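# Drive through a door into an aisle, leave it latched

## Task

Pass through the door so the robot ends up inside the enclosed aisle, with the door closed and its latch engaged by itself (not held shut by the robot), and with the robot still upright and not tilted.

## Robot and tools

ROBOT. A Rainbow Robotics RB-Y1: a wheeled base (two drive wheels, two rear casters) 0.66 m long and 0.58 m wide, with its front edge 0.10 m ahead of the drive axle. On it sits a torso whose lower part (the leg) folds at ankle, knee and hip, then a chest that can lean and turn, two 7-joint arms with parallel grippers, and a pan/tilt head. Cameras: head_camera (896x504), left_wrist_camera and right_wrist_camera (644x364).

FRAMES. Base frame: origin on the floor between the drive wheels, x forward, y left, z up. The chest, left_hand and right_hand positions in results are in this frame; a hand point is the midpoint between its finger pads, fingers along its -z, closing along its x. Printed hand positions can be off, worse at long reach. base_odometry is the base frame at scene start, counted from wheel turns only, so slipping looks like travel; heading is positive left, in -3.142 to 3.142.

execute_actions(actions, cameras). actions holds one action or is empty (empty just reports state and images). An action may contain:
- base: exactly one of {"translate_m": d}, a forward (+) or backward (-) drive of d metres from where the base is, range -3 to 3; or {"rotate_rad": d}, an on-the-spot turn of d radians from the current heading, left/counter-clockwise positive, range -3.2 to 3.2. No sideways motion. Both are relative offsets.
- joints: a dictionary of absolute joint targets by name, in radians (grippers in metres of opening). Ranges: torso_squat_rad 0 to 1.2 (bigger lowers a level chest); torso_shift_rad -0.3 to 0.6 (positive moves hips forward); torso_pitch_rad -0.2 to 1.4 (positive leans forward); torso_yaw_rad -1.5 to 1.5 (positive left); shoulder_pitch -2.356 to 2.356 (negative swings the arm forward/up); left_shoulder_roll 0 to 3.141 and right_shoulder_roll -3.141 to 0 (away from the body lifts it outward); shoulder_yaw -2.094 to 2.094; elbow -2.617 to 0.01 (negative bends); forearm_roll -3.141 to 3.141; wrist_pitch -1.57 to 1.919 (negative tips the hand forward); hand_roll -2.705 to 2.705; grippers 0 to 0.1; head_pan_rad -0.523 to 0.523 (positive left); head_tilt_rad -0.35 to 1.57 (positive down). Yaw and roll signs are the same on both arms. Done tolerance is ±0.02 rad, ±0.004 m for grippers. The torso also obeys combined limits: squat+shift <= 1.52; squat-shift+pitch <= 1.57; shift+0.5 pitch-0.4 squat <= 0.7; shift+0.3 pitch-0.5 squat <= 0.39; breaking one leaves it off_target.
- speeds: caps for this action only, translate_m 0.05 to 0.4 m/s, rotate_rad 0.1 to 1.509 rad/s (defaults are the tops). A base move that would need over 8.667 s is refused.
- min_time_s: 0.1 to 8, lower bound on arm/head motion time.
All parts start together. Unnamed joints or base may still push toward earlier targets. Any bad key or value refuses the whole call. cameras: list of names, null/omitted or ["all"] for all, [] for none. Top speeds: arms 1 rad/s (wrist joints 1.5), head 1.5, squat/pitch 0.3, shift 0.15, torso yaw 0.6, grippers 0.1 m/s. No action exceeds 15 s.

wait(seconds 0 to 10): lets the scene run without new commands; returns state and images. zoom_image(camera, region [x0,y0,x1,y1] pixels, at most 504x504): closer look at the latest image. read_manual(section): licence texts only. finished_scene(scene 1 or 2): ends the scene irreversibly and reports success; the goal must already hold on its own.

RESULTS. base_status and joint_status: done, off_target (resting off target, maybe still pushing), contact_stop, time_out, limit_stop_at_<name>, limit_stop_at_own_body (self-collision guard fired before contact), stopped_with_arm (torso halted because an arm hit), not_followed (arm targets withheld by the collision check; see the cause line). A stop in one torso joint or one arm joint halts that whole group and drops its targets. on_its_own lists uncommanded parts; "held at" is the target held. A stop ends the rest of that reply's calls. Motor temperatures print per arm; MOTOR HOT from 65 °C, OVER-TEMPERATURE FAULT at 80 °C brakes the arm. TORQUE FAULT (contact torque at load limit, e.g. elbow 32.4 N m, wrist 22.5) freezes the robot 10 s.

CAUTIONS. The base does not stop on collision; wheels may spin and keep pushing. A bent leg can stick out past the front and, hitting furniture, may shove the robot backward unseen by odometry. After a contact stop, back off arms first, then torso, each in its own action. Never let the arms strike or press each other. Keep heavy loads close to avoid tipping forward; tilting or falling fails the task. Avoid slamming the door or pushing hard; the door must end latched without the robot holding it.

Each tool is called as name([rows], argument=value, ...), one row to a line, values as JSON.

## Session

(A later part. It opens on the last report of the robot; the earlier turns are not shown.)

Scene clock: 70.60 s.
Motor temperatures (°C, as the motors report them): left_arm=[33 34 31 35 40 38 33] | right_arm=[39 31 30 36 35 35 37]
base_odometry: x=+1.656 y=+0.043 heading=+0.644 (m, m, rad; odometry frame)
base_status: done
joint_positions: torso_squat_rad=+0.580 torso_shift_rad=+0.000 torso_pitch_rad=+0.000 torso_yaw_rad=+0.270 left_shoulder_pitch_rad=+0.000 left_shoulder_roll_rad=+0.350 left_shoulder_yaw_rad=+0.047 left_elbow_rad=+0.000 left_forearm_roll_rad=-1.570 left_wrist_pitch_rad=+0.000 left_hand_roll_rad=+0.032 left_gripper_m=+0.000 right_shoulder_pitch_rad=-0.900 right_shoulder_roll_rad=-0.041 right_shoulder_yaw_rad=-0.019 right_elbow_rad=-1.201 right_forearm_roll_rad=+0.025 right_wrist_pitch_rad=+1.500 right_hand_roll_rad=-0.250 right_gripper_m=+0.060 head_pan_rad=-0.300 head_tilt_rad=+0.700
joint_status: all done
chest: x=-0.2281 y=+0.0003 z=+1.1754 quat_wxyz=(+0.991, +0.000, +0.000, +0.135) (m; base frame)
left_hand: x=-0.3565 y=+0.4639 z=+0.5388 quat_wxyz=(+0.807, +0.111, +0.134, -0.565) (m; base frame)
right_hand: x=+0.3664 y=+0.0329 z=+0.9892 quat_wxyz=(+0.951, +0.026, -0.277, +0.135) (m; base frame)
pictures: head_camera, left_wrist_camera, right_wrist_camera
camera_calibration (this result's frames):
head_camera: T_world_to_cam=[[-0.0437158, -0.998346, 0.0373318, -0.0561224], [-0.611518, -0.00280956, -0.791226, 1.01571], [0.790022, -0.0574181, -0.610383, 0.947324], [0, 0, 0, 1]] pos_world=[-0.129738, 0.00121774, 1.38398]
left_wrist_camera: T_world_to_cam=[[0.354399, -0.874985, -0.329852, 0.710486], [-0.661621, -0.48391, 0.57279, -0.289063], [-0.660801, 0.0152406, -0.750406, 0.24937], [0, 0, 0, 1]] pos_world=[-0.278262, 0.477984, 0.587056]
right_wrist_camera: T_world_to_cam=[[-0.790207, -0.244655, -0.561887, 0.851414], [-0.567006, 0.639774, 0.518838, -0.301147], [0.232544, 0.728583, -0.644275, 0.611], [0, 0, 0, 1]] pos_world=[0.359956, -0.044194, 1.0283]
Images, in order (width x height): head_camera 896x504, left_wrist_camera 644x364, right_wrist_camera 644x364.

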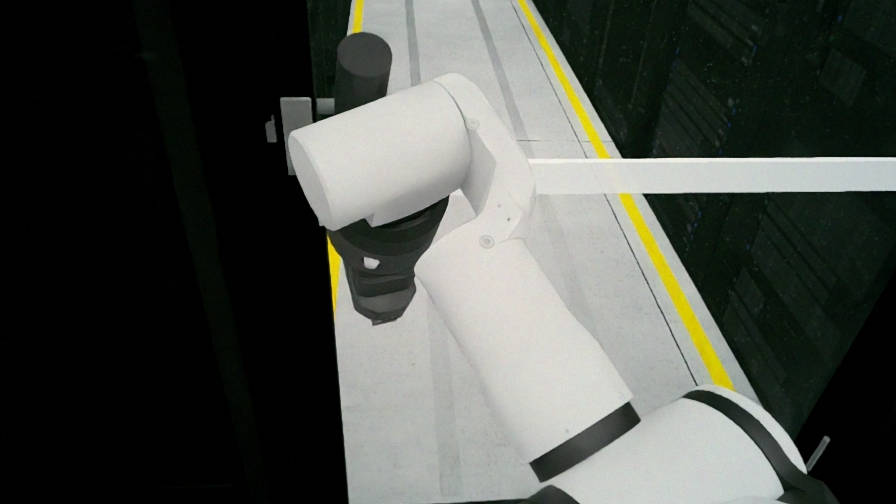

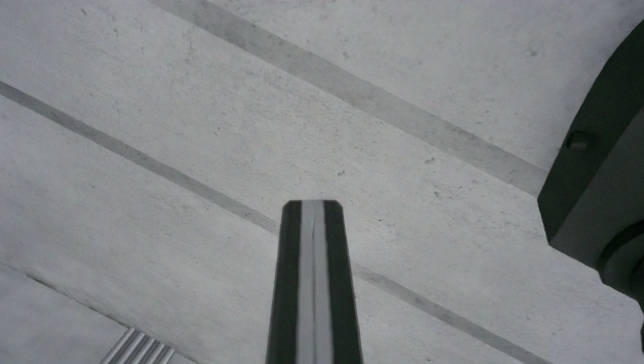

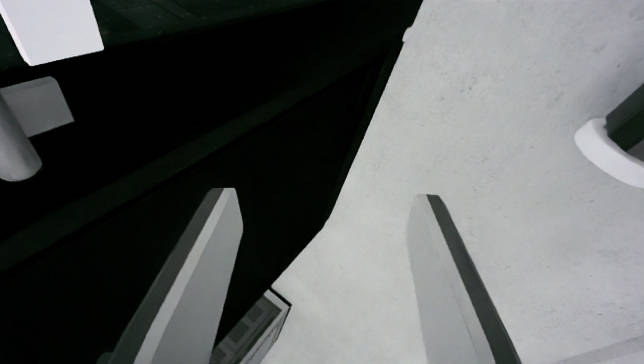

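execute_actions([
  {"base":{"translate_m":0.2},"speeds":{"translate_m":0.05},"joints":{"torso_yaw_rad":0.3,"torso_squat_rad":0.3,"right_hand_roll_rad":-0.55}},
], cameras=[])

execute_actions([
  {"joints":{"torso_squat_rad":0.72}},
], cameras=[])

execute_actions([
  {"base":{"translate_m":-0.15},"speeds":{"translate_m":0.08}},
], cameras=["right_wrist_camera"])

execute_actions([
  {"base":{"translate_m":-0.11},"min_time_s":1.5,"joints":{"torso_yaw_rad":0.24,"right_hand_roll_rad":-0.25}},
], cameras=["right_wrist_camera"])

execute_actions([
  {"base":{"translate_m":-0.11},"min_time_s":1.5,"joints":{"torso_yaw_rad":0.15,"right_hand_roll_rad":0}},
])

Scene clock: 78.47 s.
Motor temperatures (°C, as the motors report them): left_arm=[33 34 31 35 40 38 33] | right_arm=[39 31 30 36 35 35 37]
base_odometry: x=+1.816 y=+0.163 heading=+0.645 (m, m, rad; odometry frame)
base_status: done
joint_positions: torso_squat_rad=+0.300 torso_shift_rad=+0.000 torso_pitch_rad=+0.000 torso_yaw_rad=+0.300 left_shoulder_pitch_rad=+0.000 left_shoulder_roll_rad=+0.350 left_shoulder_yaw_rad=+0.047 left_elbow_rad=+0.000 left_forearm_roll_rad=-1.570 left_wrist_pitch_rad=+0.000 left_hand_roll_rad=+0.032 left_gripper_m=+0.000 right_shoulder_pitch_rad=-0.900 right_shoulder_roll_rad=-0.041 right_shoulder_yaw_rad=-0.019 right_elbow_rad=-1.201 right_forearm_roll_rad=+0.025 right_wrist_pitch_rad=+1.500 right_hand_roll_rad=-0.550 right_gripper_m=+0.060 head_pan_rad=-0.300 head_tilt_rad=+0.700
joint_status: all done
chest: x=-0.2280 y=+0.0004 z=+1.2587 quat_wxyz=(+0.989, +0.000, +0.000, +0.149) (m; base frame)
left_hand: x=-0.3702 y=+0.4599 z=+0.6220 quat_wxyz=(+0.815, +0.109, +0.136, -0.553) (m; base frame)
right_hand: x=+0.3651 y=+0.0507 z=+1.0723 quat_wxyz=(+0.961, +0.071, -0.269, +0.006) (m; base frame)
pictures: none
No camera images: the call's "cameras" was empty. Leave "cameras" out to get every camera's image.

Scene clock: 80.67 s.
Motor temperatures (°C, as the motors report them): left_arm=[33 34 31 35 40 38 33] | right_arm=[39 31 30 36 35 35 37]
base_odometry: x=+1.816 y=+0.163 heading=+0.645 (m, m, rad; odometry frame)
base_status: not commanded
joint_positions: torso_squat_rad=+0.720 torso_shift_rad=+0.000 torso_pitch_rad=+0.000 torso_yaw_rad=+0.300 left_shoulder_pitch_rad=+0.000 left_shoulder_roll_rad=+0.350 left_shoulder_yaw_rad=+0.047 left_elbow_rad=+0.000 left_forearm_roll_rad=-1.570 left_wrist_pitch_rad=+0.000 left_hand_roll_rad=+0.032 left_gripper_m=+0.000 right_shoulder_pitch_rad=-0.901 right_shoulder_roll_rad=-0.041 right_shoulder_yaw_rad=-0.019 right_elbow_rad=-1.202 right_forearm_roll_rad=+0.025 right_wrist_pitch_rad=+1.499 right_hand_roll_rad=-0.550 right_gripper_m=+0.061 head_pan_rad=-0.300 head_tilt_rad=+0.700
joint_status: all done
chest: x=-0.2282 y=+0.0003 z=+1.1162 quat_wxyz=(+0.989, +0.000, +0.000, +0.149) (m; base frame)
left_hand: x=-0.3701 y=+0.4598 z=+0.4795 quat_wxyz=(+0.815, +0.109, +0.135, -0.552) (m; base frame)
right_hand: x=+0.3657 y=+0.0510 z=+0.9315 quat_wxyz=(+0.960, +0.071, -0.271, +0.006) (m; base frame)
pictures: none
No camera images: the call's "cameras" was empty. Leave "cameras" out to get every camera's image.

Scene clock: 83.10 s.
Motor temperatures (°C, as the motors report them): left_arm=[33 34 31 35 40 38 33] | right_arm=[39 31 30 36 35 35 37]
base_odometry: x=+1.696 y=+0.073 heading=+0.644 (m, m, rad; odometry frame)
base_status: done
joint_positions: torso_squat_rad=+0.720 torso_shift_rad=+0.000 torso_pitch_rad=+0.000 torso_yaw_rad=+0.300 left_shoulder_pitch_rad=+0.000 left_shoulder_roll_rad=+0.350 left_shoulder_yaw_rad=+0.047 left_elbow_rad=+0.000 left_forearm_roll_rad=-1.570 left_wrist_pitch_rad=+0.000 left_hand_roll_rad=+0.032 left_gripper_m=+0.000 right_shoulder_pitch_rad=-0.900 right_shoulder_roll_rad=-0.044 right_shoulder_yaw_rad=-0.020 right_elbow_rad=-1.202 right_forearm_roll_rad=+0.026 right_wrist_pitch_rad=+1.500 right_hand_roll_rad=-0.550 right_gripper_m=+0.061 head_pan_rad=-0.300 head_tilt_rad=+0.700
joint_status: not commanded
chest: x=-0.2280 y=+0.0003 z=+1.1162 quat_wxyz=(+0.989, +0.000, +0.000, +0.149) (m; base frame)
left_hand: x=-0.3701 y=+0.4598 z=+0.4795 quat_wxyz=(+0.815, +0.109, +0.136, -0.553) (m; base frame)
right_hand: x=+0.3665 y=+0.0490 z=+0.9308 quat_wxyz=(+0.960, +0.070, -0.271, +0.005) (m; base frame)
pictures: right_wrist_camera
camera_calibration (this result's frames):
right_wrist_camera: T_world_to_cam=[[-0.83529, 0.0268565, -0.549153, 0.813968], [-0.397904, 0.659748, 0.637499, -0.454465], [0.379424, 0.751007, -0.540395, 0.410065], [0, 0, 0, 1]] pos_world=[0.343478, -0.0299899, 0.958311]
Images, in order (width x height): right_wrist_camera 644x364.

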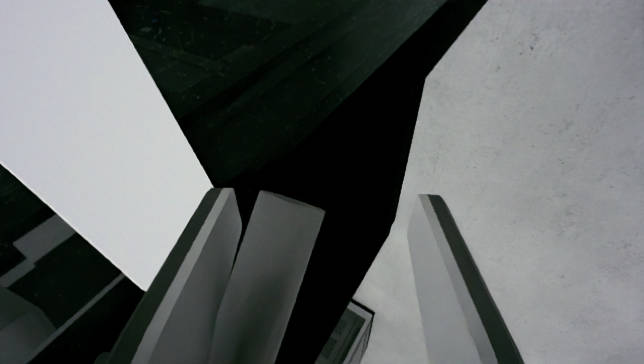

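Scene clock: 84.97 s.
Motor temperatures (°C, as the motors report them): left_arm=[33 34 31 35 40 38 33] | right_arm=[39 31 30 36 35 35 37]
base_odometry: x=+1.608 y=+0.007 heading=+0.646 (m, m, rad; odometry frame)
base_status: done
joint_positions: torso_squat_rad=+0.720 torso_shift_rad=+0.000 torso_pitch_rad=+0.000 torso_yaw_rad=+0.240 left_shoulder_pitch_rad=+0.000 left_shoulder_roll_rad=+0.350 left_shoulder_yaw_rad=+0.047 left_elbow_rad=+0.000 left_forearm_roll_rad=-1.570 left_wrist_pitch_rad=+0.000 left_hand_roll_rad=+0.032 left_gripper_m=+0.000 right_shoulder_pitch_rad=-0.900 right_shoulder_roll_rad=-0.041 right_shoulder_yaw_rad=-0.019 right_elbow_rad=-1.201 right_forearm_roll_rad=+0.025 right_wrist_pitch_rad=+1.500 right_hand_roll_rad=-0.250 right_gripper_m=+0.060 head_pan_rad=-0.300 head_tilt_rad=+0.700
joint_status: all done
chest: x=-0.2281 y=+0.0004 z=+1.1162 quat_wxyz=(+0.993, +0.000, +0.000, +0.120) (m; base frame)
left_hand: x=-0.3424 y=+0.4675 z=+0.4795 quat_wxyz=(+0.798, +0.113, +0.132, -0.577) (m; base frame)
right_hand: x=+0.3671 y=+0.0151 z=+0.9299 quat_wxyz=(+0.953, +0.022, -0.277, +0.121) (m; base frame)
pictures: right_wrist_camera
camera_calibration (this result's frames):
right_wrist_camera: T_world_to_cam=[[-0.797242, -0.220803, -0.561829, 0.816471], [-0.54747, 0.65658, 0.518826, -0.265953], [0.254327, 0.721214, -0.644335, 0.577837], [0, 0, 0, 1]] pos_world=[0.358364, -0.0618461, 0.969021]
Images, in order (width x height): right_wrist_camera 644x364.

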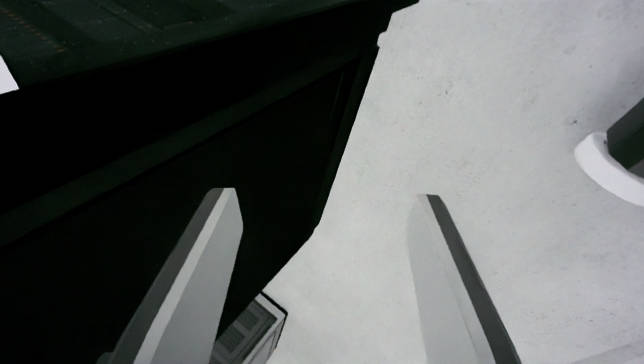

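Scene clock: 86.83 s.
Motor temperatures (°C, as the motors report them): left_arm=[33 34 31 35 40 38 33] | right_arm=[39 31 30 36 34 35 37]
base_odometry: x=+1.520 y=-0.060 heading=+0.647 (m, m, rad; odometry frame)
base_status: done
joint_positions: torso_squat_rad=+0.720 torso_shift_rad=+0.000 torso_pitch_rad=+0.000 torso_yaw_rad=+0.150 left_shoulder_pitch_rad=+0.000 left_shoulder_roll_rad=+0.350 left_shoulder_yaw_rad=+0.047 left_elbow_rad=+0.000 left_forearm_roll_rad=-1.570 left_wrist_pitch_rad=+0.000 left_hand_roll_rad=+0.032 left_gripper_m=+0.000 right_shoulder_pitch_rad=-0.900 right_shoulder_roll_rad=-0.041 right_shoulder_yaw_rad=-0.019 right_elbow_rad=-1.201 right_forearm_roll_rad=+0.025 right_wrist_pitch_rad=+1.500 right_hand_roll_rad=+0.000 right_gripper_m=+0.060 head_pan_rad=-0.300 head_tilt_rad=+0.700
joint_status: all done
chest: x=-0.2281 y=+0.0004 z=+1.1162 quat_wxyz=(+0.997, +0.000, +0.000, +0.075) (m; base frame)
left_hand: x=-0.2999 y=+0.4759 z=+0.4795 quat_wxyz=(+0.772, +0.118, +0.127, -0.612) (m; base frame)
right_hand: x=+0.3660 y=-0.0384 z=+0.9299 quat_wxyz=(+0.940, -0.026, -0.277, +0.197) (m; base frame)
pictures: head_camera, left_wrist_camera, right_wrist_camera
camera_calibration (this result's frames):
head_camera: T_world_to_cam=[[-0.163012, -0.985916, 0.037367, -0.0811291], [-0.607388, 0.0704357, -0.791277, 0.969808], [0.777501, -0.151684, -0.610315, 0.908241], [0, 0, 0, 1]] pos_world=[-0.130333, -0.0105304, 1.32473]
left_wrist_camera: T_world_to_cam=[[0.247047, -0.911156, -0.329792, 0.666421], [-0.714865, -0.401137, 0.572763, -0.267232], [-0.654168, 0.0942571, -0.750453, 0.206456], [0, 0, 0, 1]] pos_world=[-0.220615, 0.480557, 0.527776]
right_wrist_camera: T_world_to_cam=[[-0.748589, -0.387658, -0.5379, 0.757246], [-0.636752, 0.646479, 0.420251, -0.107472], [0.184828, 0.657104, -0.730789, 0.720031], [0, 0, 0, 1]] pos_world=[0.365351, -0.110105, 0.978679]
Images, in order (width x height): head_camera 896x504, left_wrist_camera 644x364, right_wrist_camera 644x364.

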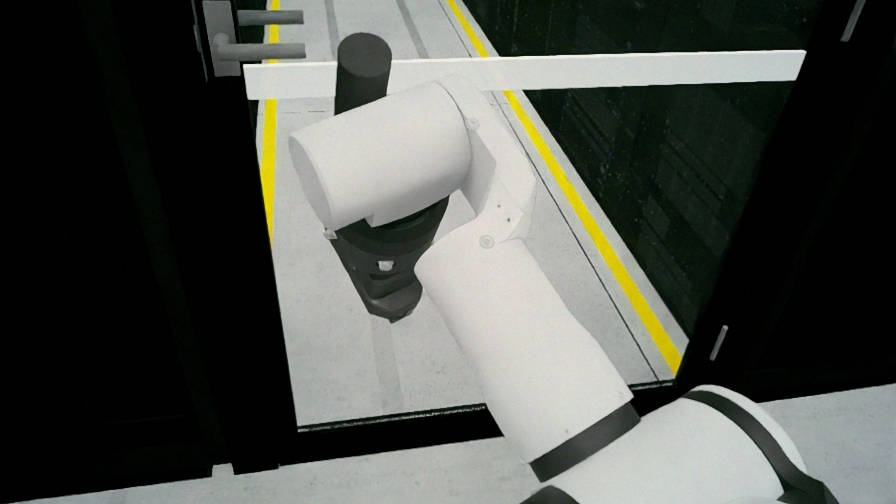

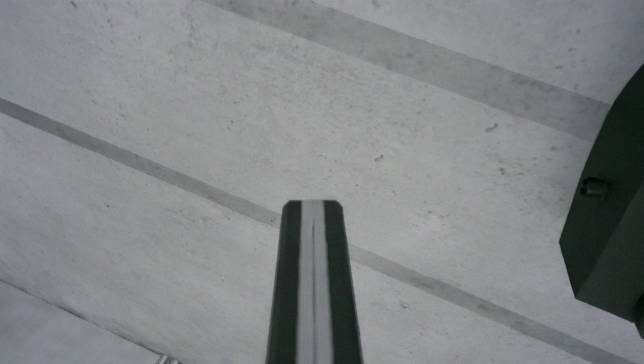

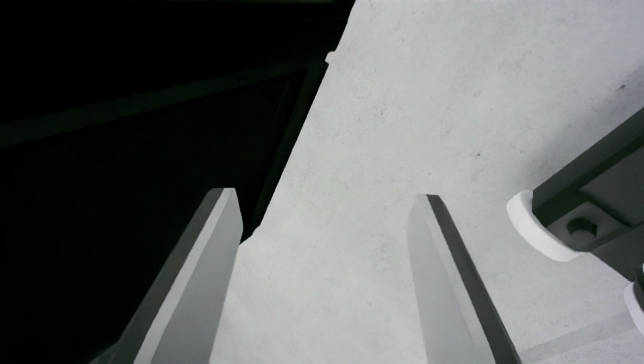

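execute_actions([
  {"base":{"translate_m":0.37},"speeds":{"translate_m":0.08},"joints":{"torso_yaw_rad":0.3,"torso_squat_rad":0.3,"right_hand_roll_rad":-0.55}},
], cameras=[])

execute_actions([
  {"joints":{"torso_squat_rad":0.72}},
], cameras=[])

execute_actions([
  {"base":{"translate_m":-0.12},"speeds":{"translate_m":0.08},"joints":{"right_gripper_m":0.012,"right_hand_roll_rad":-0.45}},
], cameras=[])

execute_actions([
  {"min_time_s":1,"joints":{"torso_squat_rad":0.54,"right_wrist_pitch_rad":1.8,"right_hand_roll_rad":-0.38}},
], cameras=["right_wrist_camera"])

execute_actions([
  {"base":{"translate_m":-0.1},"min_time_s":1.5,"joints":{"torso_yaw_rad":0.26,"right_hand_roll_rad":-0.2,"right_gripper_m":0.04}},
])

Scene clock: 94.97 s.
Motor temperatures (°C, as the motors report them): left_arm=[33 34 31 35 40 38 33] | right_arm=[39 31 30 36 34 35 37]
base_odometry: x=+1.815 y=+0.163 heading=+0.648 (m, m, rad; odometry frame)
base_status: done
joint_positions: torso_squat_rad=+0.300 torso_shift_rad=+0.000 torso_pitch_rad=+0.000 torso_yaw_rad=+0.300 left_shoulder_pitch_rad=+0.000 left_shoulder_roll_rad=+0.350 left_shoulder_yaw_rad=+0.047 left_elbow_rad=+0.000 left_forearm_roll_rad=-1.570 left_wrist_pitch_rad=+0.000 left_hand_roll_rad=+0.032 left_gripper_m=+0.000 right_shoulder_pitch_rad=-0.900 right_shoulder_roll_rad=-0.041 right_shoulder_yaw_rad=-0.019 right_elbow_rad=-1.201 right_forearm_roll_rad=+0.025 right_wrist_pitch_rad=+1.500 right_hand_roll_rad=-0.550 right_gripper_m=+0.060 head_pan_rad=-0.300 head_tilt_rad=+0.700
joint_status: all done
chest: x=-0.2279 y=+0.0004 z=+1.2587 quat_wxyz=(+0.989, +0.000, +0.000, +0.149) (m; base frame)
left_hand: x=-0.3702 y=+0.4598 z=+0.6220 quat_wxyz=(+0.815, +0.108, +0.136, -0.553) (m; base frame)
right_hand: x=+0.3651 y=+0.0508 z=+1.0721 quat_wxyz=(+0.961, +0.071, -0.269, +0.006) (m; base frame)
pictures: none
No camera images: the call's "cameras" was empty. Leave "cameras" out to get every camera's image.

Scene clock: 97.17 s.
Motor temperatures (°C, as the motors report them): left_arm=[33 34 31 35 40 38 33] | right_arm=[39 31 30 36 34 35 37]
base_odometry: x=+1.815 y=+0.163 heading=+0.648 (m, m, rad; odometry frame)
base_status: not commanded
joint_positions: torso_squat_rad=+0.720 torso_shift_rad=+0.000 torso_pitch_rad=+0.000 torso_yaw_rad=+0.300 left_shoulder_pitch_rad=+0.000 left_shoulder_roll_rad=+0.350 left_shoulder_yaw_rad=+0.047 left_elbow_rad=+0.000 left_forearm_roll_rad=-1.570 left_wrist_pitch_rad=+0.000 left_hand_roll_rad=+0.032 left_gripper_m=+0.000 right_shoulder_pitch_rad=-0.901 right_shoulder_roll_rad=-0.041 right_shoulder_yaw_rad=-0.019 right_elbow_rad=-1.202 right_forearm_roll_rad=+0.025 right_wrist_pitch_rad=+1.499 right_hand_roll_rad=-0.550 right_gripper_m=+0.061 head_pan_rad=-0.300 head_tilt_rad=+0.700
joint_status: all done
chest: x=-0.2282 y=+0.0004 z=+1.1162 quat_wxyz=(+0.989, +0.000, +0.000, +0.149) (m; base frame)
left_hand: x=-0.3701 y=+0.4598 z=+0.4794 quat_wxyz=(+0.815, +0.109, +0.135, -0.552) (m; base frame)
right_hand: x=+0.3657 y=+0.0510 z=+0.9315 quat_wxyz=(+0.960, +0.071, -0.271, +0.006) (m; base frame)
pictures: none
No camera images: the call's "cameras" was empty. Leave "cameras" out to get every camera's image.

Scene clock: 99.20 s.
Motor temperatures (°C, as the motors report them): left_arm=[33 34 31 35 40 38 33] | right_arm=[39 31 30 36 34 35 37]
base_odometry: x=+1.720 y=+0.091 heading=+0.647 (m, m, rad; odometry frame)
base_status: done
joint_positions: torso_squat_rad=+0.720 torso_shift_rad=+0.000 torso_pitch_rad=+0.000 torso_yaw_rad=+0.299 left_shoulder_pitch_rad=+0.000 left_shoulder_roll_rad=+0.350 left_shoulder_yaw_rad=+0.047 left_elbow_rad=+0.000 left_forearm_roll_rad=-1.570 left_wrist_pitch_rad=+0.000 left_hand_roll_rad=+0.032 left_gripper_m=+0.000 right_shoulder_pitch_rad=-0.896 right_shoulder_roll_rad=-0.047 right_shoulder_yaw_rad=-0.021 right_elbow_rad=-1.200 right_forearm_roll_rad=+0.027 right_wrist_pitch_rad=+1.501 right_hand_roll_rad=-0.450 right_gripper_m=+0.027 head_pan_rad=-0.300 head_tilt_rad=+0.700
joint_status: right_gripper_m off_target (ended at +0.027, target +0.012); the others done
chest: x=-0.2277 y=+0.0001 z=+1.1162 quat_wxyz=(+0.989, +0.000, +0.000, +0.149) (m; base frame)
left_hand: x=-0.3699 y=+0.4599 z=+0.4798 quat_wxyz=(+0.815, +0.109, +0.136, -0.553) (m; base frame)
right_hand: x=+0.3669 y=+0.0450 z=+0.9276 quat_wxyz=(+0.960, +0.054, -0.271, +0.050) (m; base frame)
pictures: none
No camera images: the call's "cameras" was empty. Leave "cameras" out to get every camera's image.

Scene clock: 100.57 s.
Motor temperatures (°C, as the motors report them): left_arm=[33 34 31 35 40 38 33] | right_arm=[39 31 30 36 35 35 37]
base_odometry: x=+1.720 y=+0.091 heading=+0.647 (m, m, rad; odometry frame)
base_status: not commanded
joint_positions: torso_squat_rad=+0.540 torso_shift_rad=+0.000 torso_pitch_rad=+0.001 torso_yaw_rad=+0.299 left_shoulder_pitch_rad=+0.000 left_shoulder_roll_rad=+0.350 left_shoulder_yaw_rad=+0.047 left_elbow_rad=+0.000 left_forearm_roll_rad=-1.570 left_wrist_pitch_rad=+0.000 left_hand_roll_rad=+0.032 left_gripper_m=+0.000 right_shoulder_pitch_rad=-0.898 right_shoulder_roll_rad=-0.047 right_shoulder_yaw_rad=-0.021 right_elbow_rad=-1.200 right_forearm_roll_rad=+0.027 right_wrist_pitch_rad=+1.800 right_hand_roll_rad=-0.380 right_gripper_m=+0.021 head_pan_rad=-0.300 head_tilt_rad=+0.700
joint_status: all done
on_its_own: right_gripper_m moved -0.006 toward your old target +0.012
chest: x=-0.2275 y=+0.0000 z=+1.1904 quat_wxyz=(+0.989, +0.000, +0.000, +0.149) (m; base frame)
left_hand: x=-0.3699 y=+0.4598 z=+0.5540 quat_wxyz=(+0.815, +0.108, +0.136, -0.553) (m; base frame)
right_hand: x=+0.3138 y=+0.0109 z=+0.9767 quat_wxyz=(+0.987, -0.020, -0.143, +0.074) (m; base frame)
pictures: right_wrist_camera
camera_calibration (this result's frames):
right_wrist_camera: T_world_to_cam=[[-0.937253, -0.159506, -0.310025, 0.596713], [-0.318054, 0.755425, 0.572866, -0.442535], [0.142825, 0.635524, -0.758755, 0.772184], [0, 0, 0, 1]] pos_world=[0.308233, -0.0612604, 1.02441]
Images, in order (width x height): right_wrist_camera 644x364.

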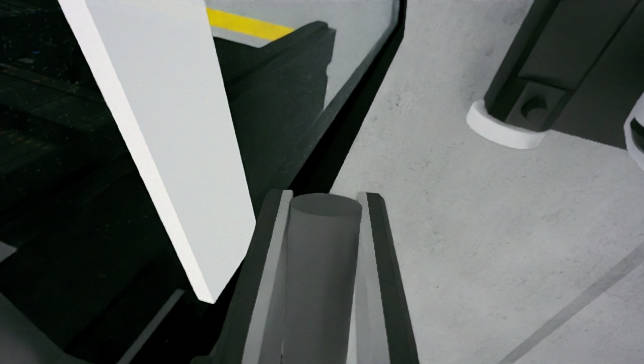

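Scene clock: 102.37 s.
Motor temperatures (°C, as the motors report them): left_arm=[33 34 31 35 40 38 33] | right_arm=[39 31 30 36 35 35 37]
base_odometry: x=+1.640 y=+0.031 heading=+0.646 (m, m, rad; odometry frame)
base_status: done
joint_positions: torso_squat_rad=+0.540 torso_shift_rad=+0.000 torso_pitch_rad=+0.000 torso_yaw_rad=+0.260 left_shoulder_pitch_rad=+0.000 left_shoulder_roll_rad=+0.350 left_shoulder_yaw_rad=+0.047 left_elbow_rad=+0.000 left_forearm_roll_rad=-1.570 left_wrist_pitch_rad=+0.000 left_hand_roll_rad=+0.032 left_gripper_m=+0.000 right_shoulder_pitch_rad=-0.901 right_shoulder_roll_rad=-0.042 right_shoulder_yaw_rad=-0.019 right_elbow_rad=-1.202 right_forearm_roll_rad=+0.025 right_wrist_pitch_rad=+1.799 right_hand_roll_rad=-0.200 right_gripper_m=+0.041 head_pan_rad=-0.300 head_tilt_rad=+0.700
joint_status: all done
chest: x=-0.2280 y=+0.0003 z=+1.1903 quat_wxyz=(+0.992, +0.000, +0.000, +0.130) (m; base frame)
left_hand: x=-0.3517 y=+0.4651 z=+0.5536 quat_wxyz=(+0.804, +0.111, +0.133, -0.569) (m; base frame)
right_hand: x=+0.3131 y=-0.0064 z=+0.9790 quat_wxyz=(+0.978, -0.034, -0.142, +0.146) (m; base frame)
pictures: head_camera, left_wrist_camera, right_wrist_camera
camera_calibration (this result's frames):
head_camera: T_world_to_cam=[[-0.0537828, -0.997853, 0.0373851, -0.0590068], [-0.611588, 0.00332211, -0.79117, 1.02747], [0.789347, -0.0654156, -0.610453, 0.95625], [0, 0, 0, 1]] pos_world=[-0.129599, 0.000260198, 1.39885]
left_wrist_camera: T_world_to_cam=[[0.345524, -0.878532, -0.32984, 0.713339], [-0.666437, -0.477182, 0.572852, -0.298676], [-0.660663, 0.021883, -0.750364, 0.26059], [0, 0, 0, 1]] pos_world=[-0.273362, 0.478466, 0.601922]
right_wrist_camera: T_world_to_cam=[[-0.904957, -0.302557, -0.299185, 0.572329], [-0.421835, 0.73005, 0.537664, -0.364149], [0.0557463, 0.61277, -0.788293, 0.841035], [0, 0, 0, 1]] pos_world=[0.317438, -0.0763525, 1.03]
Images, in order (width x height): head_camera 896x504, left_wrist_camera 644x364, right_wrist_camera 644x364.

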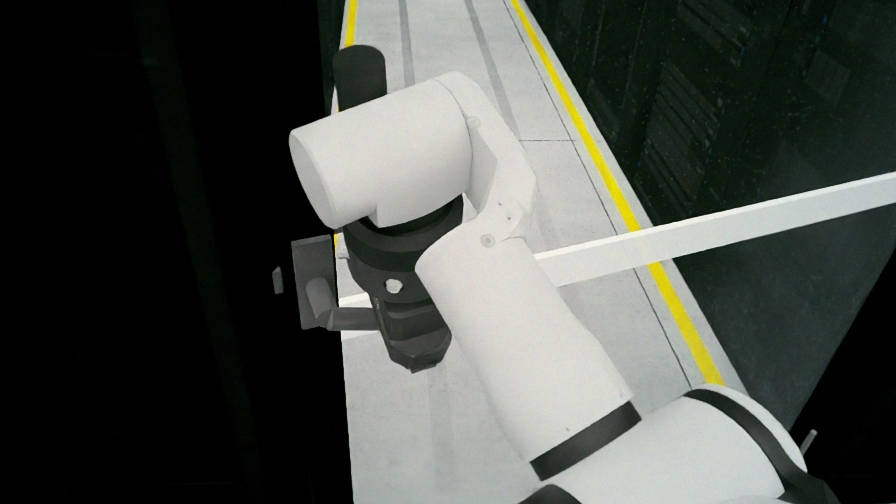

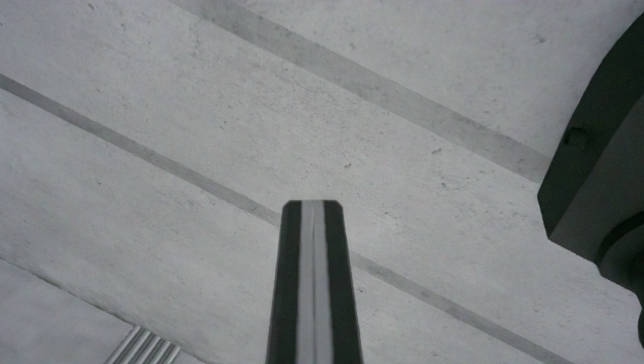

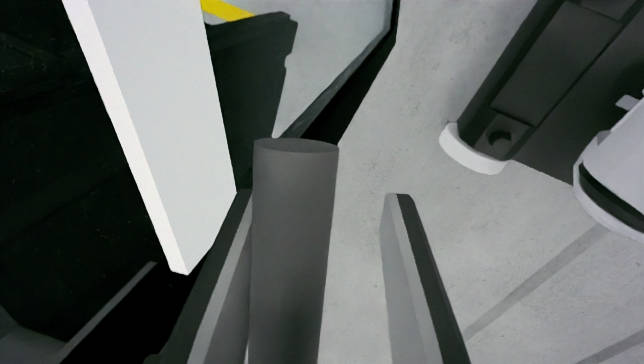

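Good.

execute_actions([
  {"base":{"translate_m":-0.1},"min_time_s":1.5,"joints":{"torso_yaw_rad":0.19,"right_hand_roll_rad":0.02}},
], cameras=[])

execute_actions([
  {"base":{"translate_m":-0.09},"min_time_s":1.5,"joints":{"torso_yaw_rad":0.09,"right_hand_roll_rad":0.25}},
], cameras=["right_wrist_camera"])

execute_actions([
  {"base":{"translate_m":-0.08},"min_time_s":1.5,"joints":{"torso_yaw_rad":-0.04,"right_hand_roll_rad":0.5,"left_shoulder_pitch_rad":-1.65}},
], cameras=[])

execute_actions([
  {"min_time_s":3,"joints":{"left_shoulder_roll_rad":0.2,"left_wrist_pitch_rad":-0.5,"head_tilt_rad":0.5,"head_pan_rad":0}},
], cameras=["head_camera"])

Scene clock: 107.57 s.
Motor temperatures (°C, as the motors report them): left_arm=[33 34 31 35 40 38 33] | right_arm=[39 31 30 36 35 35 37]
base_odometry: x=+1.560 y=-0.029 heading=+0.646 (m, m, rad; odometry frame)
base_status: done
joint_positions: torso_squat_rad=+0.540 torso_shift_rad=+0.000 torso_pitch_rad=+0.000 torso_yaw_rad=+0.190 left_shoulder_pitch_rad=+0.000 left_shoulder_roll_rad=+0.350 left_shoulder_yaw_rad=+0.047 left_elbow_rad=+0.000 left_forearm_roll_rad=-1.570 left_wrist_pitch_rad=+0.000 left_hand_roll_rad=+0.032 left_gripper_m=+0.000 right_shoulder_pitch_rad=-0.902 right_shoulder_roll_rad=-0.042 right_shoulder_yaw_rad=-0.019 right_elbow_rad=-1.202 right_forearm_roll_rad=+0.025 right_wrist_pitch_rad=+1.799 right_hand_roll_rad=+0.020 right_gripper_m=+0.041 head_pan_rad=-0.300 head_tilt_rad=+0.700
joint_status: all done
chest: x=-0.2281 y=+0.0004 z=+1.1903 quat_wxyz=(+0.995, +0.000, +0.000, +0.095) (m; base frame)
left_hand: x=-0.3190 y=+0.4726 z=+0.5536 quat_wxyz=(+0.784, +0.116, +0.129, -0.596) (m; base frame)
right_hand: x=+0.3114 y=-0.0436 z=+0.9795 quat_wxyz=(+0.965, -0.054, -0.136, +0.220) (m; base frame)
pictures: none
No camera images: the call's "cameras" was empty. Leave "cameras" out to get every camera's image.

Scene clock: 109.37 s.
Motor temperatures (°C, as the motors report them): left_arm=[33 34 31 35 40 38 33] | right_arm=[39 31 30 36 34 35 37]
base_odometry: x=+1.489 y=-0.083 heading=+0.648 (m, m, rad; odometry frame)
base_status: done
joint_positions: torso_squat_rad=+0.540 torso_shift_rad=+0.000 torso_pitch_rad=-0.001 torso_yaw_rad=+0.090 left_shoulder_pitch_rad=+0.000 left_shoulder_roll_rad=+0.350 left_shoulder_yaw_rad=+0.047 left_elbow_rad=+0.000 left_forearm_roll_rad=-1.570 left_wrist_pitch_rad=+0.000 left_hand_roll_rad=+0.032 left_gripper_m=+0.000 right_shoulder_pitch_rad=-0.904 right_shoulder_roll_rad=-0.043 right_shoulder_yaw_rad=-0.019 right_elbow_rad=-1.204 right_forearm_roll_rad=+0.025 right_wrist_pitch_rad=+1.799 right_hand_roll_rad=+0.250 right_gripper_m=+0.041 head_pan_rad=-0.300 head_tilt_rad=+0.700
joint_status: all done
chest: x=-0.2282 y=+0.0004 z=+1.1903 quat_wxyz=(+0.999, +0.000, +0.000, +0.045) (m; base frame)
left_hand: x=-0.2713 y=+0.4793 z=+0.5536 quat_wxyz=(+0.753, +0.122, +0.123, -0.635) (m; base frame)
right_hand: x=+0.3051 y=-0.0975 z=+0.9813 quat_wxyz=(+0.948, -0.076, -0.128, +0.281) (m; base frame)
pictures: right_wrist_camera
camera_calibration (this result's frames):
right_wrist_camera: T_world_to_cam=[[-0.795627, -0.56053, -0.229746, 0.411585], [-0.596744, 0.659915, 0.456519, -0.176144], [-0.104279, 0.500318, -0.859539, 1.00688], [0, 0, 0, 1]] pos_world=[0.327353, -0.156815, 1.04043]
Images, in order (width x height): right_wrist_camera 644x364.

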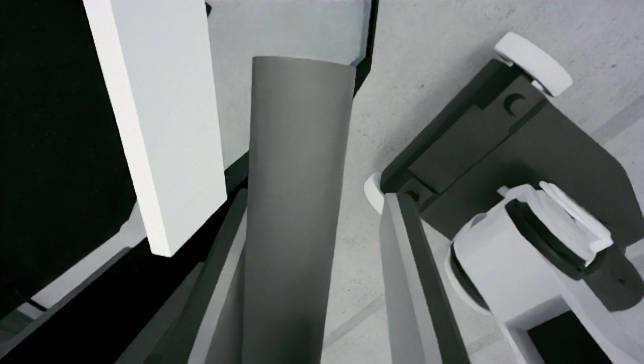

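Scene clock: 111.63 s.
Motor temperatures (°C, as the motors report them): left_arm=[33 34 31 35 40 38 33] | right_arm=[39 31 30 36 35 35 37]
base_odometry: x=+1.425 y=-0.132 heading=+0.648 (m, m, rad; odometry frame)
base_status: done
joint_positions: torso_squat_rad=+0.540 torso_shift_rad=+0.000 torso_pitch_rad=-0.001 torso_yaw_rad=-0.040 left_shoulder_pitch_rad=-1.650 left_shoulder_roll_rad=+0.350 left_shoulder_yaw_rad=+0.047 left_elbow_rad=+0.000 left_forearm_roll_rad=-1.570 left_wrist_pitch_rad=+0.000 left_hand_roll_rad=+0.032 left_gripper_m=+0.000 right_shoulder_pitch_rad=-0.909 right_shoulder_roll_rad=-0.044 right_shoulder_yaw_rad=-0.020 right_elbow_rad=-1.207 right_forearm_roll_rad=+0.026 right_wrist_pitch_rad=+1.798 right_hand_roll_rad=+0.500 right_gripper_m=+0.040 head_pan_rad=-0.300 head_tilt_rad=+0.700
joint_status: all done
chest: x=-0.2285 y=+0.0004 z=+1.1903 quat_wxyz=(+1.000, +0.000, -0.001, -0.020) (m; base frame)
left_hand: x=+0.5389 y=+0.1698 z=+1.3285 quat_wxyz=(+0.393, +0.569, -0.464, -0.554) (m; base frame)
right_hand: x=+0.2897 y=-0.1657 z=+0.9852 quat_wxyz=(+0.929, -0.100, -0.115, +0.338) (m; base frame)
pictures: none
No camera images: the call's "cameras" was empty. Leave "cameras" out to get every camera's image.

Scene clock: 114.93 s.
Motor temperatures (°C, as the motors report them): left_arm=[33 34 31 35 40 38 33] | right_arm=[39 31 30 36 35 35 37]
base_odometry: x=+1.425 y=-0.132 heading=+0.648 (m, m, rad; odometry frame)
base_status: not commanded
joint_positions: torso_squat_rad=+0.540 torso_shift_rad=+0.000 torso_pitch_rad=-0.001 torso_yaw_rad=-0.040 left_shoulder_pitch_rad=-1.650 left_shoulder_roll_rad=+0.200 left_shoulder_yaw_rad=+0.047 left_elbow_rad=+0.000 left_forearm_roll_rad=-1.570 left_wrist_pitch_rad=-0.500 left_hand_roll_rad=+0.032 left_gripper_m=+0.000 right_shoulder_pitch_rad=-0.909 right_shoulder_roll_rad=-0.044 right_shoulder_yaw_rad=-0.020 right_elbow_rad=-1.207 right_forearm_roll_rad=+0.026 right_wrist_pitch_rad=+1.798 right_hand_roll_rad=+0.500 right_gripper_m=+0.040 head_pan_rad=+0.000 head_tilt_rad=+0.500
joint_status: all done
chest: x=-0.2285 y=+0.0004 z=+1.1903 quat_wxyz=(+1.000, +0.000, -0.001, -0.020) (m; base frame)
left_hand: x=+0.4779 y=-0.0338 z=+1.2548 quat_wxyz=(+0.233, +0.357, -0.558, -0.712) (m; base frame)
right_hand: x=+0.2897 y=-0.1657 z=+0.9852 quat_wxyz=(+0.929, -0.100, -0.115, +0.338) (m; base frame)
pictures: head_camera
camera_calibration (this result's frames):
head_camera: T_world_to_cam=[[-0.0609541, -0.99756, 0.0340317, -0.0622656], [-0.44133, -0.00364596, -0.897338, 1.2103], [0.895272, -0.0697156, -0.440031, 0.740815], [0, 0, 0, 1]] pos_world=[-0.132888, -0.00605464, 1.41414]
Images, in order (width x height): head_camera 896x504.

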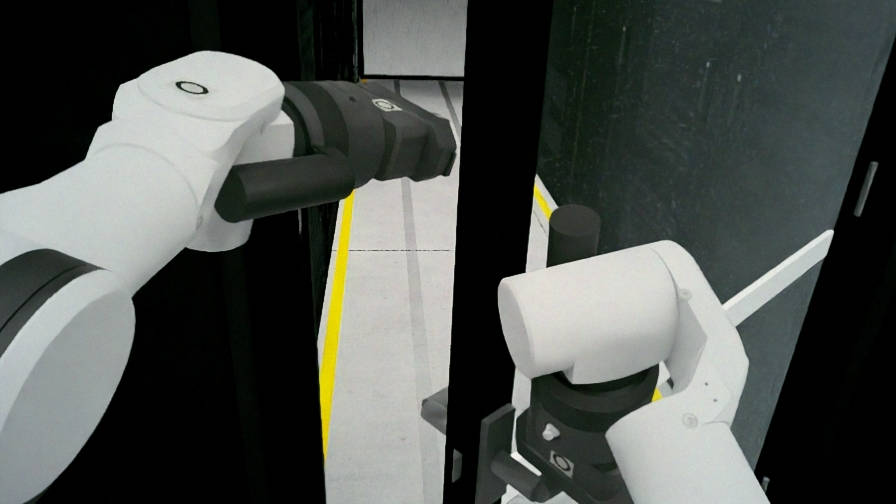

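execute_actions([
  {"min_time_s":2,"joints":{"left_shoulder_roll_rad":0.14,"left_wrist_pitch_rad":-0.7,"right_gripper_m":0.06}},
], cameras=[])

execute_actions([
  {"joints":{"torso_squat_rad":0.1}},
], cameras=[])

execute_actions([
  {"joints":{"right_elbow_rad":-2.5,"right_shoulder_pitch_rad":0.4,"right_shoulder_yaw_rad":-0.5},"min_time_s":2},
], cameras=[])

execute_actions([
  {"base":{"rotate_rad":-0.45},"speeds":{"rotate_rad":0.15},"joints":{"right_elbow_rad":-0.1,"right_wrist_pitch_rad":0,"right_shoulder_pitch_rad":0.2}},
], cameras=[])

execute_actions([
  {"joints":{"torso_yaw_rad":-0.65,"left_wrist_pitch_rad":-0.5,"head_tilt_rad":0.8}},
], cameras=["head_camera"])

Scene clock: 120.87 s.
Motor temperatures (°C, as the motors report them): left_arm=[33 34 31 35 40 38 33] | right_arm=[39 31 30 36 35 36 37]
base_odometry: x=+1.425 y=-0.132 heading=+0.648 (m, m, rad; odometry frame)
base_status: not commanded
joint_positions: torso_squat_rad=+0.540 torso_shift_rad=+0.000 torso_pitch_rad=-0.001 torso_yaw_rad=-0.040 left_shoulder_pitch_rad=-1.650 left_shoulder_roll_rad=+0.140 left_shoulder_yaw_rad=+0.047 left_elbow_rad=+0.000 left_forearm_roll_rad=-1.570 left_wrist_pitch_rad=-0.700 left_hand_roll_rad=+0.032 left_gripper_m=+0.000 right_shoulder_pitch_rad=-0.909 right_shoulder_roll_rad=-0.044 right_shoulder_yaw_rad=-0.020 right_elbow_rad=-1.207 right_forearm_roll_rad=+0.026 right_wrist_pitch_rad=+1.798 right_hand_roll_rad=+0.500 right_gripper_m=+0.060 head_pan_rad=+0.000 head_tilt_rad=+0.500
joint_status: all done
chest: x=-0.2285 y=+0.0004 z=+1.1903 quat_wxyz=(+1.000, +0.000, -0.001, -0.020) (m; base frame)
left_hand: x=+0.4275 y=-0.1007 z=+1.2276 quat_wxyz=(+0.162, +0.260, -0.580, -0.755) (m; base frame)
right_hand: x=+0.2897 y=-0.1657 z=+0.9852 quat_wxyz=(+0.929, -0.100, -0.115, +0.338) (m; base frame)
pictures: none
No camera images: the call's "cameras" was empty. Leave "cameras" out to get every camera's image.

Scene clock: 123.10 s.
Motor temperatures (°C, as the motors report them): left_arm=[33 34 31 35 40 38 33] | right_arm=[39 31 30 36 35 36 37]
base_odometry: x=+1.425 y=-0.132 heading=+0.649 (m, m, rad; odometry frame)
base_status: not commanded
joint_positions: torso_squat_rad=+0.100 torso_shift_rad=+0.001 torso_pitch_rad=+0.001 torso_yaw_rad=-0.040 left_shoulder_pitch_rad=-1.649 left_shoulder_roll_rad=+0.141 left_shoulder_yaw_rad=+0.047 left_elbow_rad=+0.000 left_forearm_roll_rad=-1.570 left_wrist_pitch_rad=-0.699 left_hand_roll_rad=+0.032 left_gripper_m=+0.000 right_shoulder_pitch_rad=-0.900 right_shoulder_roll_rad=-0.041 right_shoulder_yaw_rad=-0.019 right_elbow_rad=-1.201 right_forearm_roll_rad=+0.025 right_wrist_pitch_rad=+1.800 right_hand_roll_rad=+0.500 right_gripper_m=+0.060 head_pan_rad=+0.000 head_tilt_rad=+0.500
joint_status: all done
chest: x=-0.2273 y=+0.0004 z=+1.2864 quat_wxyz=(+1.000, +0.000, +0.001, -0.020) (m; base frame)
left_hand: x=+0.4291 y=-0.1000 z=+1.3215 quat_wxyz=(+0.163, +0.259, -0.579, -0.756) (m; base frame)
right_hand: x=+0.2868 y=-0.1653 z=+1.0737 quat_wxyz=(+0.930, -0.097, -0.107, +0.338) (m; base frame)
pictures: none
No camera images: the call's "cameras" was empty. Leave "cameras" out to get every camera's image.

Scene clock: 125.43 s.
Motor temperatures (°C, as the motors report them): left_arm=[33 34 31 35 40 38 33] | right_arm=[39 31 30 36 34 36 37]
base_odometry: x=+1.425 y=-0.132 heading=+0.649 (m, m, rad; odometry frame)
base_status: not commanded
joint_positions: torso_squat_rad=+0.100 torso_shift_rad=+0.001 torso_pitch_rad=+0.001 torso_yaw_rad=-0.040 left_shoulder_pitch_rad=-1.649 left_shoulder_roll_rad=+0.141 left_shoulder_yaw_rad=+0.047 left_elbow_rad=+0.000 left_forearm_roll_rad=-1.570 left_wrist_pitch_rad=-0.699 left_hand_roll_rad=+0.032 left_gripper_m=+0.000 right_shoulder_pitch_rad=+0.400 right_shoulder_roll_rad=-0.041 right_shoulder_yaw_rad=-0.500 right_elbow_rad=-2.500 right_forearm_roll_rad=+0.025 right_wrist_pitch_rad=+1.800 right_hand_roll_rad=+0.500 right_gripper_m=+0.060 head_pan_rad=+0.000 head_tilt_rad=+0.500
joint_status: all done
chest: x=-0.2273 y=+0.0004 z=+1.2864 quat_wxyz=(+1.000, +0.000, +0.001, -0.020) (m; base frame)
left_hand: x=+0.4291 y=-0.1001 z=+1.3213 quat_wxyz=(+0.163, +0.259, -0.579, -0.756) (m; base frame)
right_hand: x=-0.0781 y=-0.4462 z=+1.0173 quat_wxyz=(+0.971, -0.211, -0.098, -0.048) (m; base frame)
pictures: none
No camera images: the call's "cameras" was empty. Leave "cameras" out to get every camera's image.

Scene clock: 129.07 s.
Motor temperatures (°C, as the motors report them): left_arm=[33 34 31 35 40 38 33] | right_arm=[39 31 30 36 34 36 37]
base_odometry: x=+1.425 y=-0.132 heading=+0.199 (m, m, rad; odometry frame)
base_status: done
joint_positions: torso_squat_rad=+0.100 torso_shift_rad=+0.000 torso_pitch_rad=+0.000 torso_yaw_rad=-0.040 left_shoulder_pitch_rad=-1.649 left_shoulder_roll_rad=+0.142 left_shoulder_yaw_rad=+0.047 left_elbow_rad=+0.000 left_forearm_roll_rad=-1.570 left_wrist_pitch_rad=-0.700 left_hand_roll_rad=+0.032 left_gripper_m=+0.000 right_shoulder_pitch_rad=+0.200 right_shoulder_roll_rad=-0.041 right_shoulder_yaw_rad=-0.500 right_elbow_rad=-0.100 right_forearm_roll_rad=+0.025 right_wrist_pitch_rad=+0.000 right_hand_roll_rad=+0.500 right_gripper_m=+0.060 head_pan_rad=+0.000 head_tilt_rad=+0.500
joint_status: all done
chest: x=-0.2278 y=+0.0007 z=+1.2864 quat_wxyz=(+1.000, -0.001, +0.000, -0.020) (m; base frame)
left_hand: x=+0.4289 y=-0.0989 z=+1.3222 quat_wxyz=(+0.163, +0.259, -0.579, -0.755) (m; base frame)
right_hand: x=-0.3429 y=-0.2681 z=+0.6110 quat_wxyz=(+0.997, -0.044, +0.053, -0.036) (m; base frame)
pictures: none
No camera images: the call's "cameras" was empty. Leave "cameras" out to get every camera's image.

Scene clock: 130.93 s.
Motor temperatures (°C, as the motors report them): left_arm=[34 34 31 35 40 38 33] | right_arm=[39 31 30 36 34 35 37]
base_odometry: x=+1.425 y=-0.132 heading=+0.199 (m, m, rad; odometry frame)
base_status: not commanded
joint_positions: torso_squat_rad=+0.100 torso_shift_rad=+0.000 torso_pitch_rad=+0.000 torso_yaw_rad=-0.650 left_shoulder_pitch_rad=-1.650 left_shoulder_roll_rad=+0.141 left_shoulder_yaw_rad=+0.047 left_elbow_rad=+0.000 left_forearm_roll_rad=-1.570 left_wrist_pitch_rad=-0.500 left_hand_roll_rad=+0.032 left_gripper_m=+0.000 right_shoulder_pitch_rad=+0.200 right_shoulder_roll_rad=-0.041 right_shoulder_yaw_rad=-0.500 right_elbow_rad=-0.100 right_forearm_roll_rad=+0.025 right_wrist_pitch_rad=+0.000 right_hand_roll_rad=+0.500 right_gripper_m=+0.060 head_pan_rad=+0.000 head_tilt_rad=+0.800
joint_status: all done
chest: x=-0.2279 y=+0.0005 z=+1.2864 quat_wxyz=(+0.948, -0.001, +0.000, -0.319) (m; base frame)
left_hand: x=+0.2967 y=-0.4545 z=+1.3343 quat_wxyz=(-0.009, +0.149, -0.637, -0.756) (m; base frame)
right_hand: x=-0.4757 y=-0.1539 z=+0.6108 quat_wxyz=(+0.940, -0.026, +0.064, -0.334) (m; base frame)
pictures: head_camera
camera_calibration (this result's frames):
head_camera: T_world_to_cam=[[-0.612701, -0.789363, 0.0387728, -0.198449], [-0.559714, 0.398767, -0.726433, 1.02105], [0.557958, -0.466788, -0.686143, 1.07532], [0, 0, 0, 1]] pos_world=[-0.150081, -0.0618597, 1.48724]
Images, in order (width x height): head_camera 896x504.

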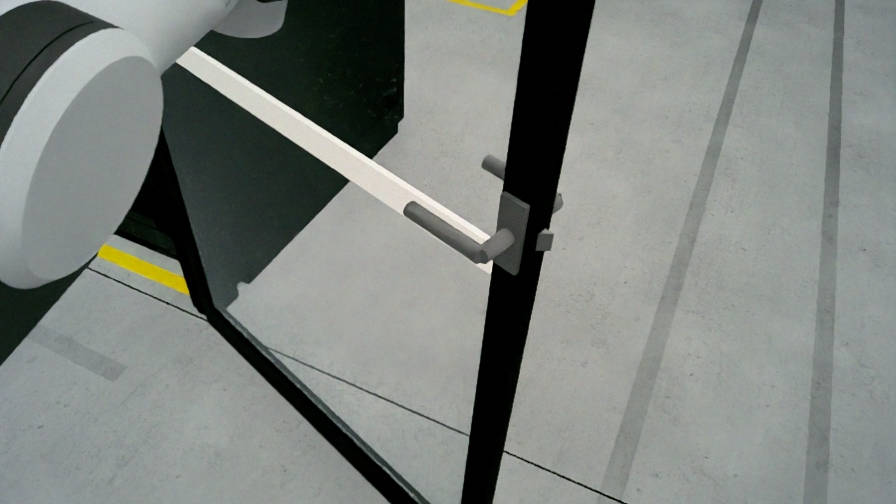

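execute_actions([
  {"base":{"translate_m":0.4},"speeds":{"translate_m":0.15}},
], cameras=[])

execute_actions([
  {"base":{"translate_m":0.3},"speeds":{"translate_m":0.15},"joints":{"torso_yaw_rad":0,"left_shoulder_pitch_rad":-0.3,"left_wrist_pitch_rad":0,"left_shoulder_roll_rad":0.02,"right_shoulder_pitch_rad":-0.3}},
], cameras=[])

execute_actions([
  {"base":{"rotate_rad":0.43},"speeds":{"rotate_rad":0.2}},
])

execute_actions([
  {"base":{"translate_m":1.5},"speeds":{"translate_m":0.25}},
], cameras=[])

wait(seconds=10)

Scene clock: 137.50 s.
Motor temperatures (°C, as the motors report them): left_arm=[34 34 31 36 40 38 33] | right_arm=[38 31 30 36 34 35 37]
base_odometry: x=+1.817 y=-0.053 heading=+0.199 (m, m, rad; odometry frame)
base_status: done
joint_positions: torso_squat_rad=+0.100 torso_shift_rad=+0.000 torso_pitch_rad=+0.000 torso_yaw_rad=-0.650 left_shoulder_pitch_rad=-1.650 left_shoulder_roll_rad=+0.140 left_shoulder_yaw_rad=+0.047 left_elbow_rad=+0.000 left_forearm_roll_rad=-1.570 left_wrist_pitch_rad=-0.500 left_hand_roll_rad=+0.032 left_gripper_m=+0.000 right_shoulder_pitch_rad=+0.200 right_shoulder_roll_rad=-0.041 right_shoulder_yaw_rad=-0.500 right_elbow_rad=-0.100 right_forearm_roll_rad=+0.025 right_wrist_pitch_rad=+0.000 right_hand_roll_rad=+0.500 right_gripper_m=+0.060 head_pan_rad=+0.000 head_tilt_rad=+0.800
joint_status: not commanded
chest: x=-0.2280 y=+0.0006 z=+1.2864 quat_wxyz=(+0.948, -0.001, +0.000, -0.319) (m; base frame)
left_hand: x=+0.2965 y=-0.4544 z=+1.3343 quat_wxyz=(-0.009, +0.149, -0.637, -0.756) (m; base frame)
right_hand: x=-0.4755 y=-0.1539 z=+0.6108 quat_wxyz=(+0.940, -0.026, +0.063, -0.334) (m; base frame)
pictures: none
No camera images: the call's "cameras" was empty. Leave "cameras" out to get every camera's image.

Scene clock: 140.20 s.
Motor temperatures (°C, as the motors report them): left_arm=[34 34 31 36 40 38 33] | right_arm=[38 31 30 36 34 35 37]
base_odometry: x=+2.111 y=+0.007 heading=+0.198 (m, m, rad; odometry frame)
base_status: done
joint_positions: torso_squat_rad=+0.100 torso_shift_rad=+0.000 torso_pitch_rad=+0.000 torso_yaw_rad=-0.001 left_shoulder_pitch_rad=-0.300 left_shoulder_roll_rad=+0.020 left_shoulder_yaw_rad=+0.047 left_elbow_rad=+0.000 left_forearm_roll_rad=-1.570 left_wrist_pitch_rad=+0.000 left_hand_roll_rad=+0.032 left_gripper_m=+0.000 right_shoulder_pitch_rad=-0.300 right_shoulder_roll_rad=-0.040 right_shoulder_yaw_rad=-0.500 right_elbow_rad=-0.100 right_forearm_roll_rad=+0.025 right_wrist_pitch_rad=+0.000 right_hand_roll_rad=+0.500 right_gripper_m=+0.060 head_pan_rad=+0.000 head_tilt_rad=+0.800
joint_status: torso_yaw_rad contact_stop (moved +0.649 of +0.650); the others done
chest: x=-0.2278 y=+0.0007 z=+1.2864 quat_wxyz=(+1.000, -0.001, +0.000, +0.000) (m; base frame)
left_hand: x=-0.0145 y=+0.2242 z=+0.6341 quat_wxyz=(+0.693, +0.102, -0.097, -0.707) (m; base frame)
right_hand: x=+0.0300 y=-0.2582 z=+0.6478 quat_wxyz=(+0.980, -0.044, -0.185, +0.058) (m; base frame)
pictures: none
No camera images: the call's "cameras" was empty. Leave "cameras" out to get every camera's image.

not run: a stop came earlier in this reply.

not run: a stop came earlier in this reply.

not run: a stop came earlier in this reply.


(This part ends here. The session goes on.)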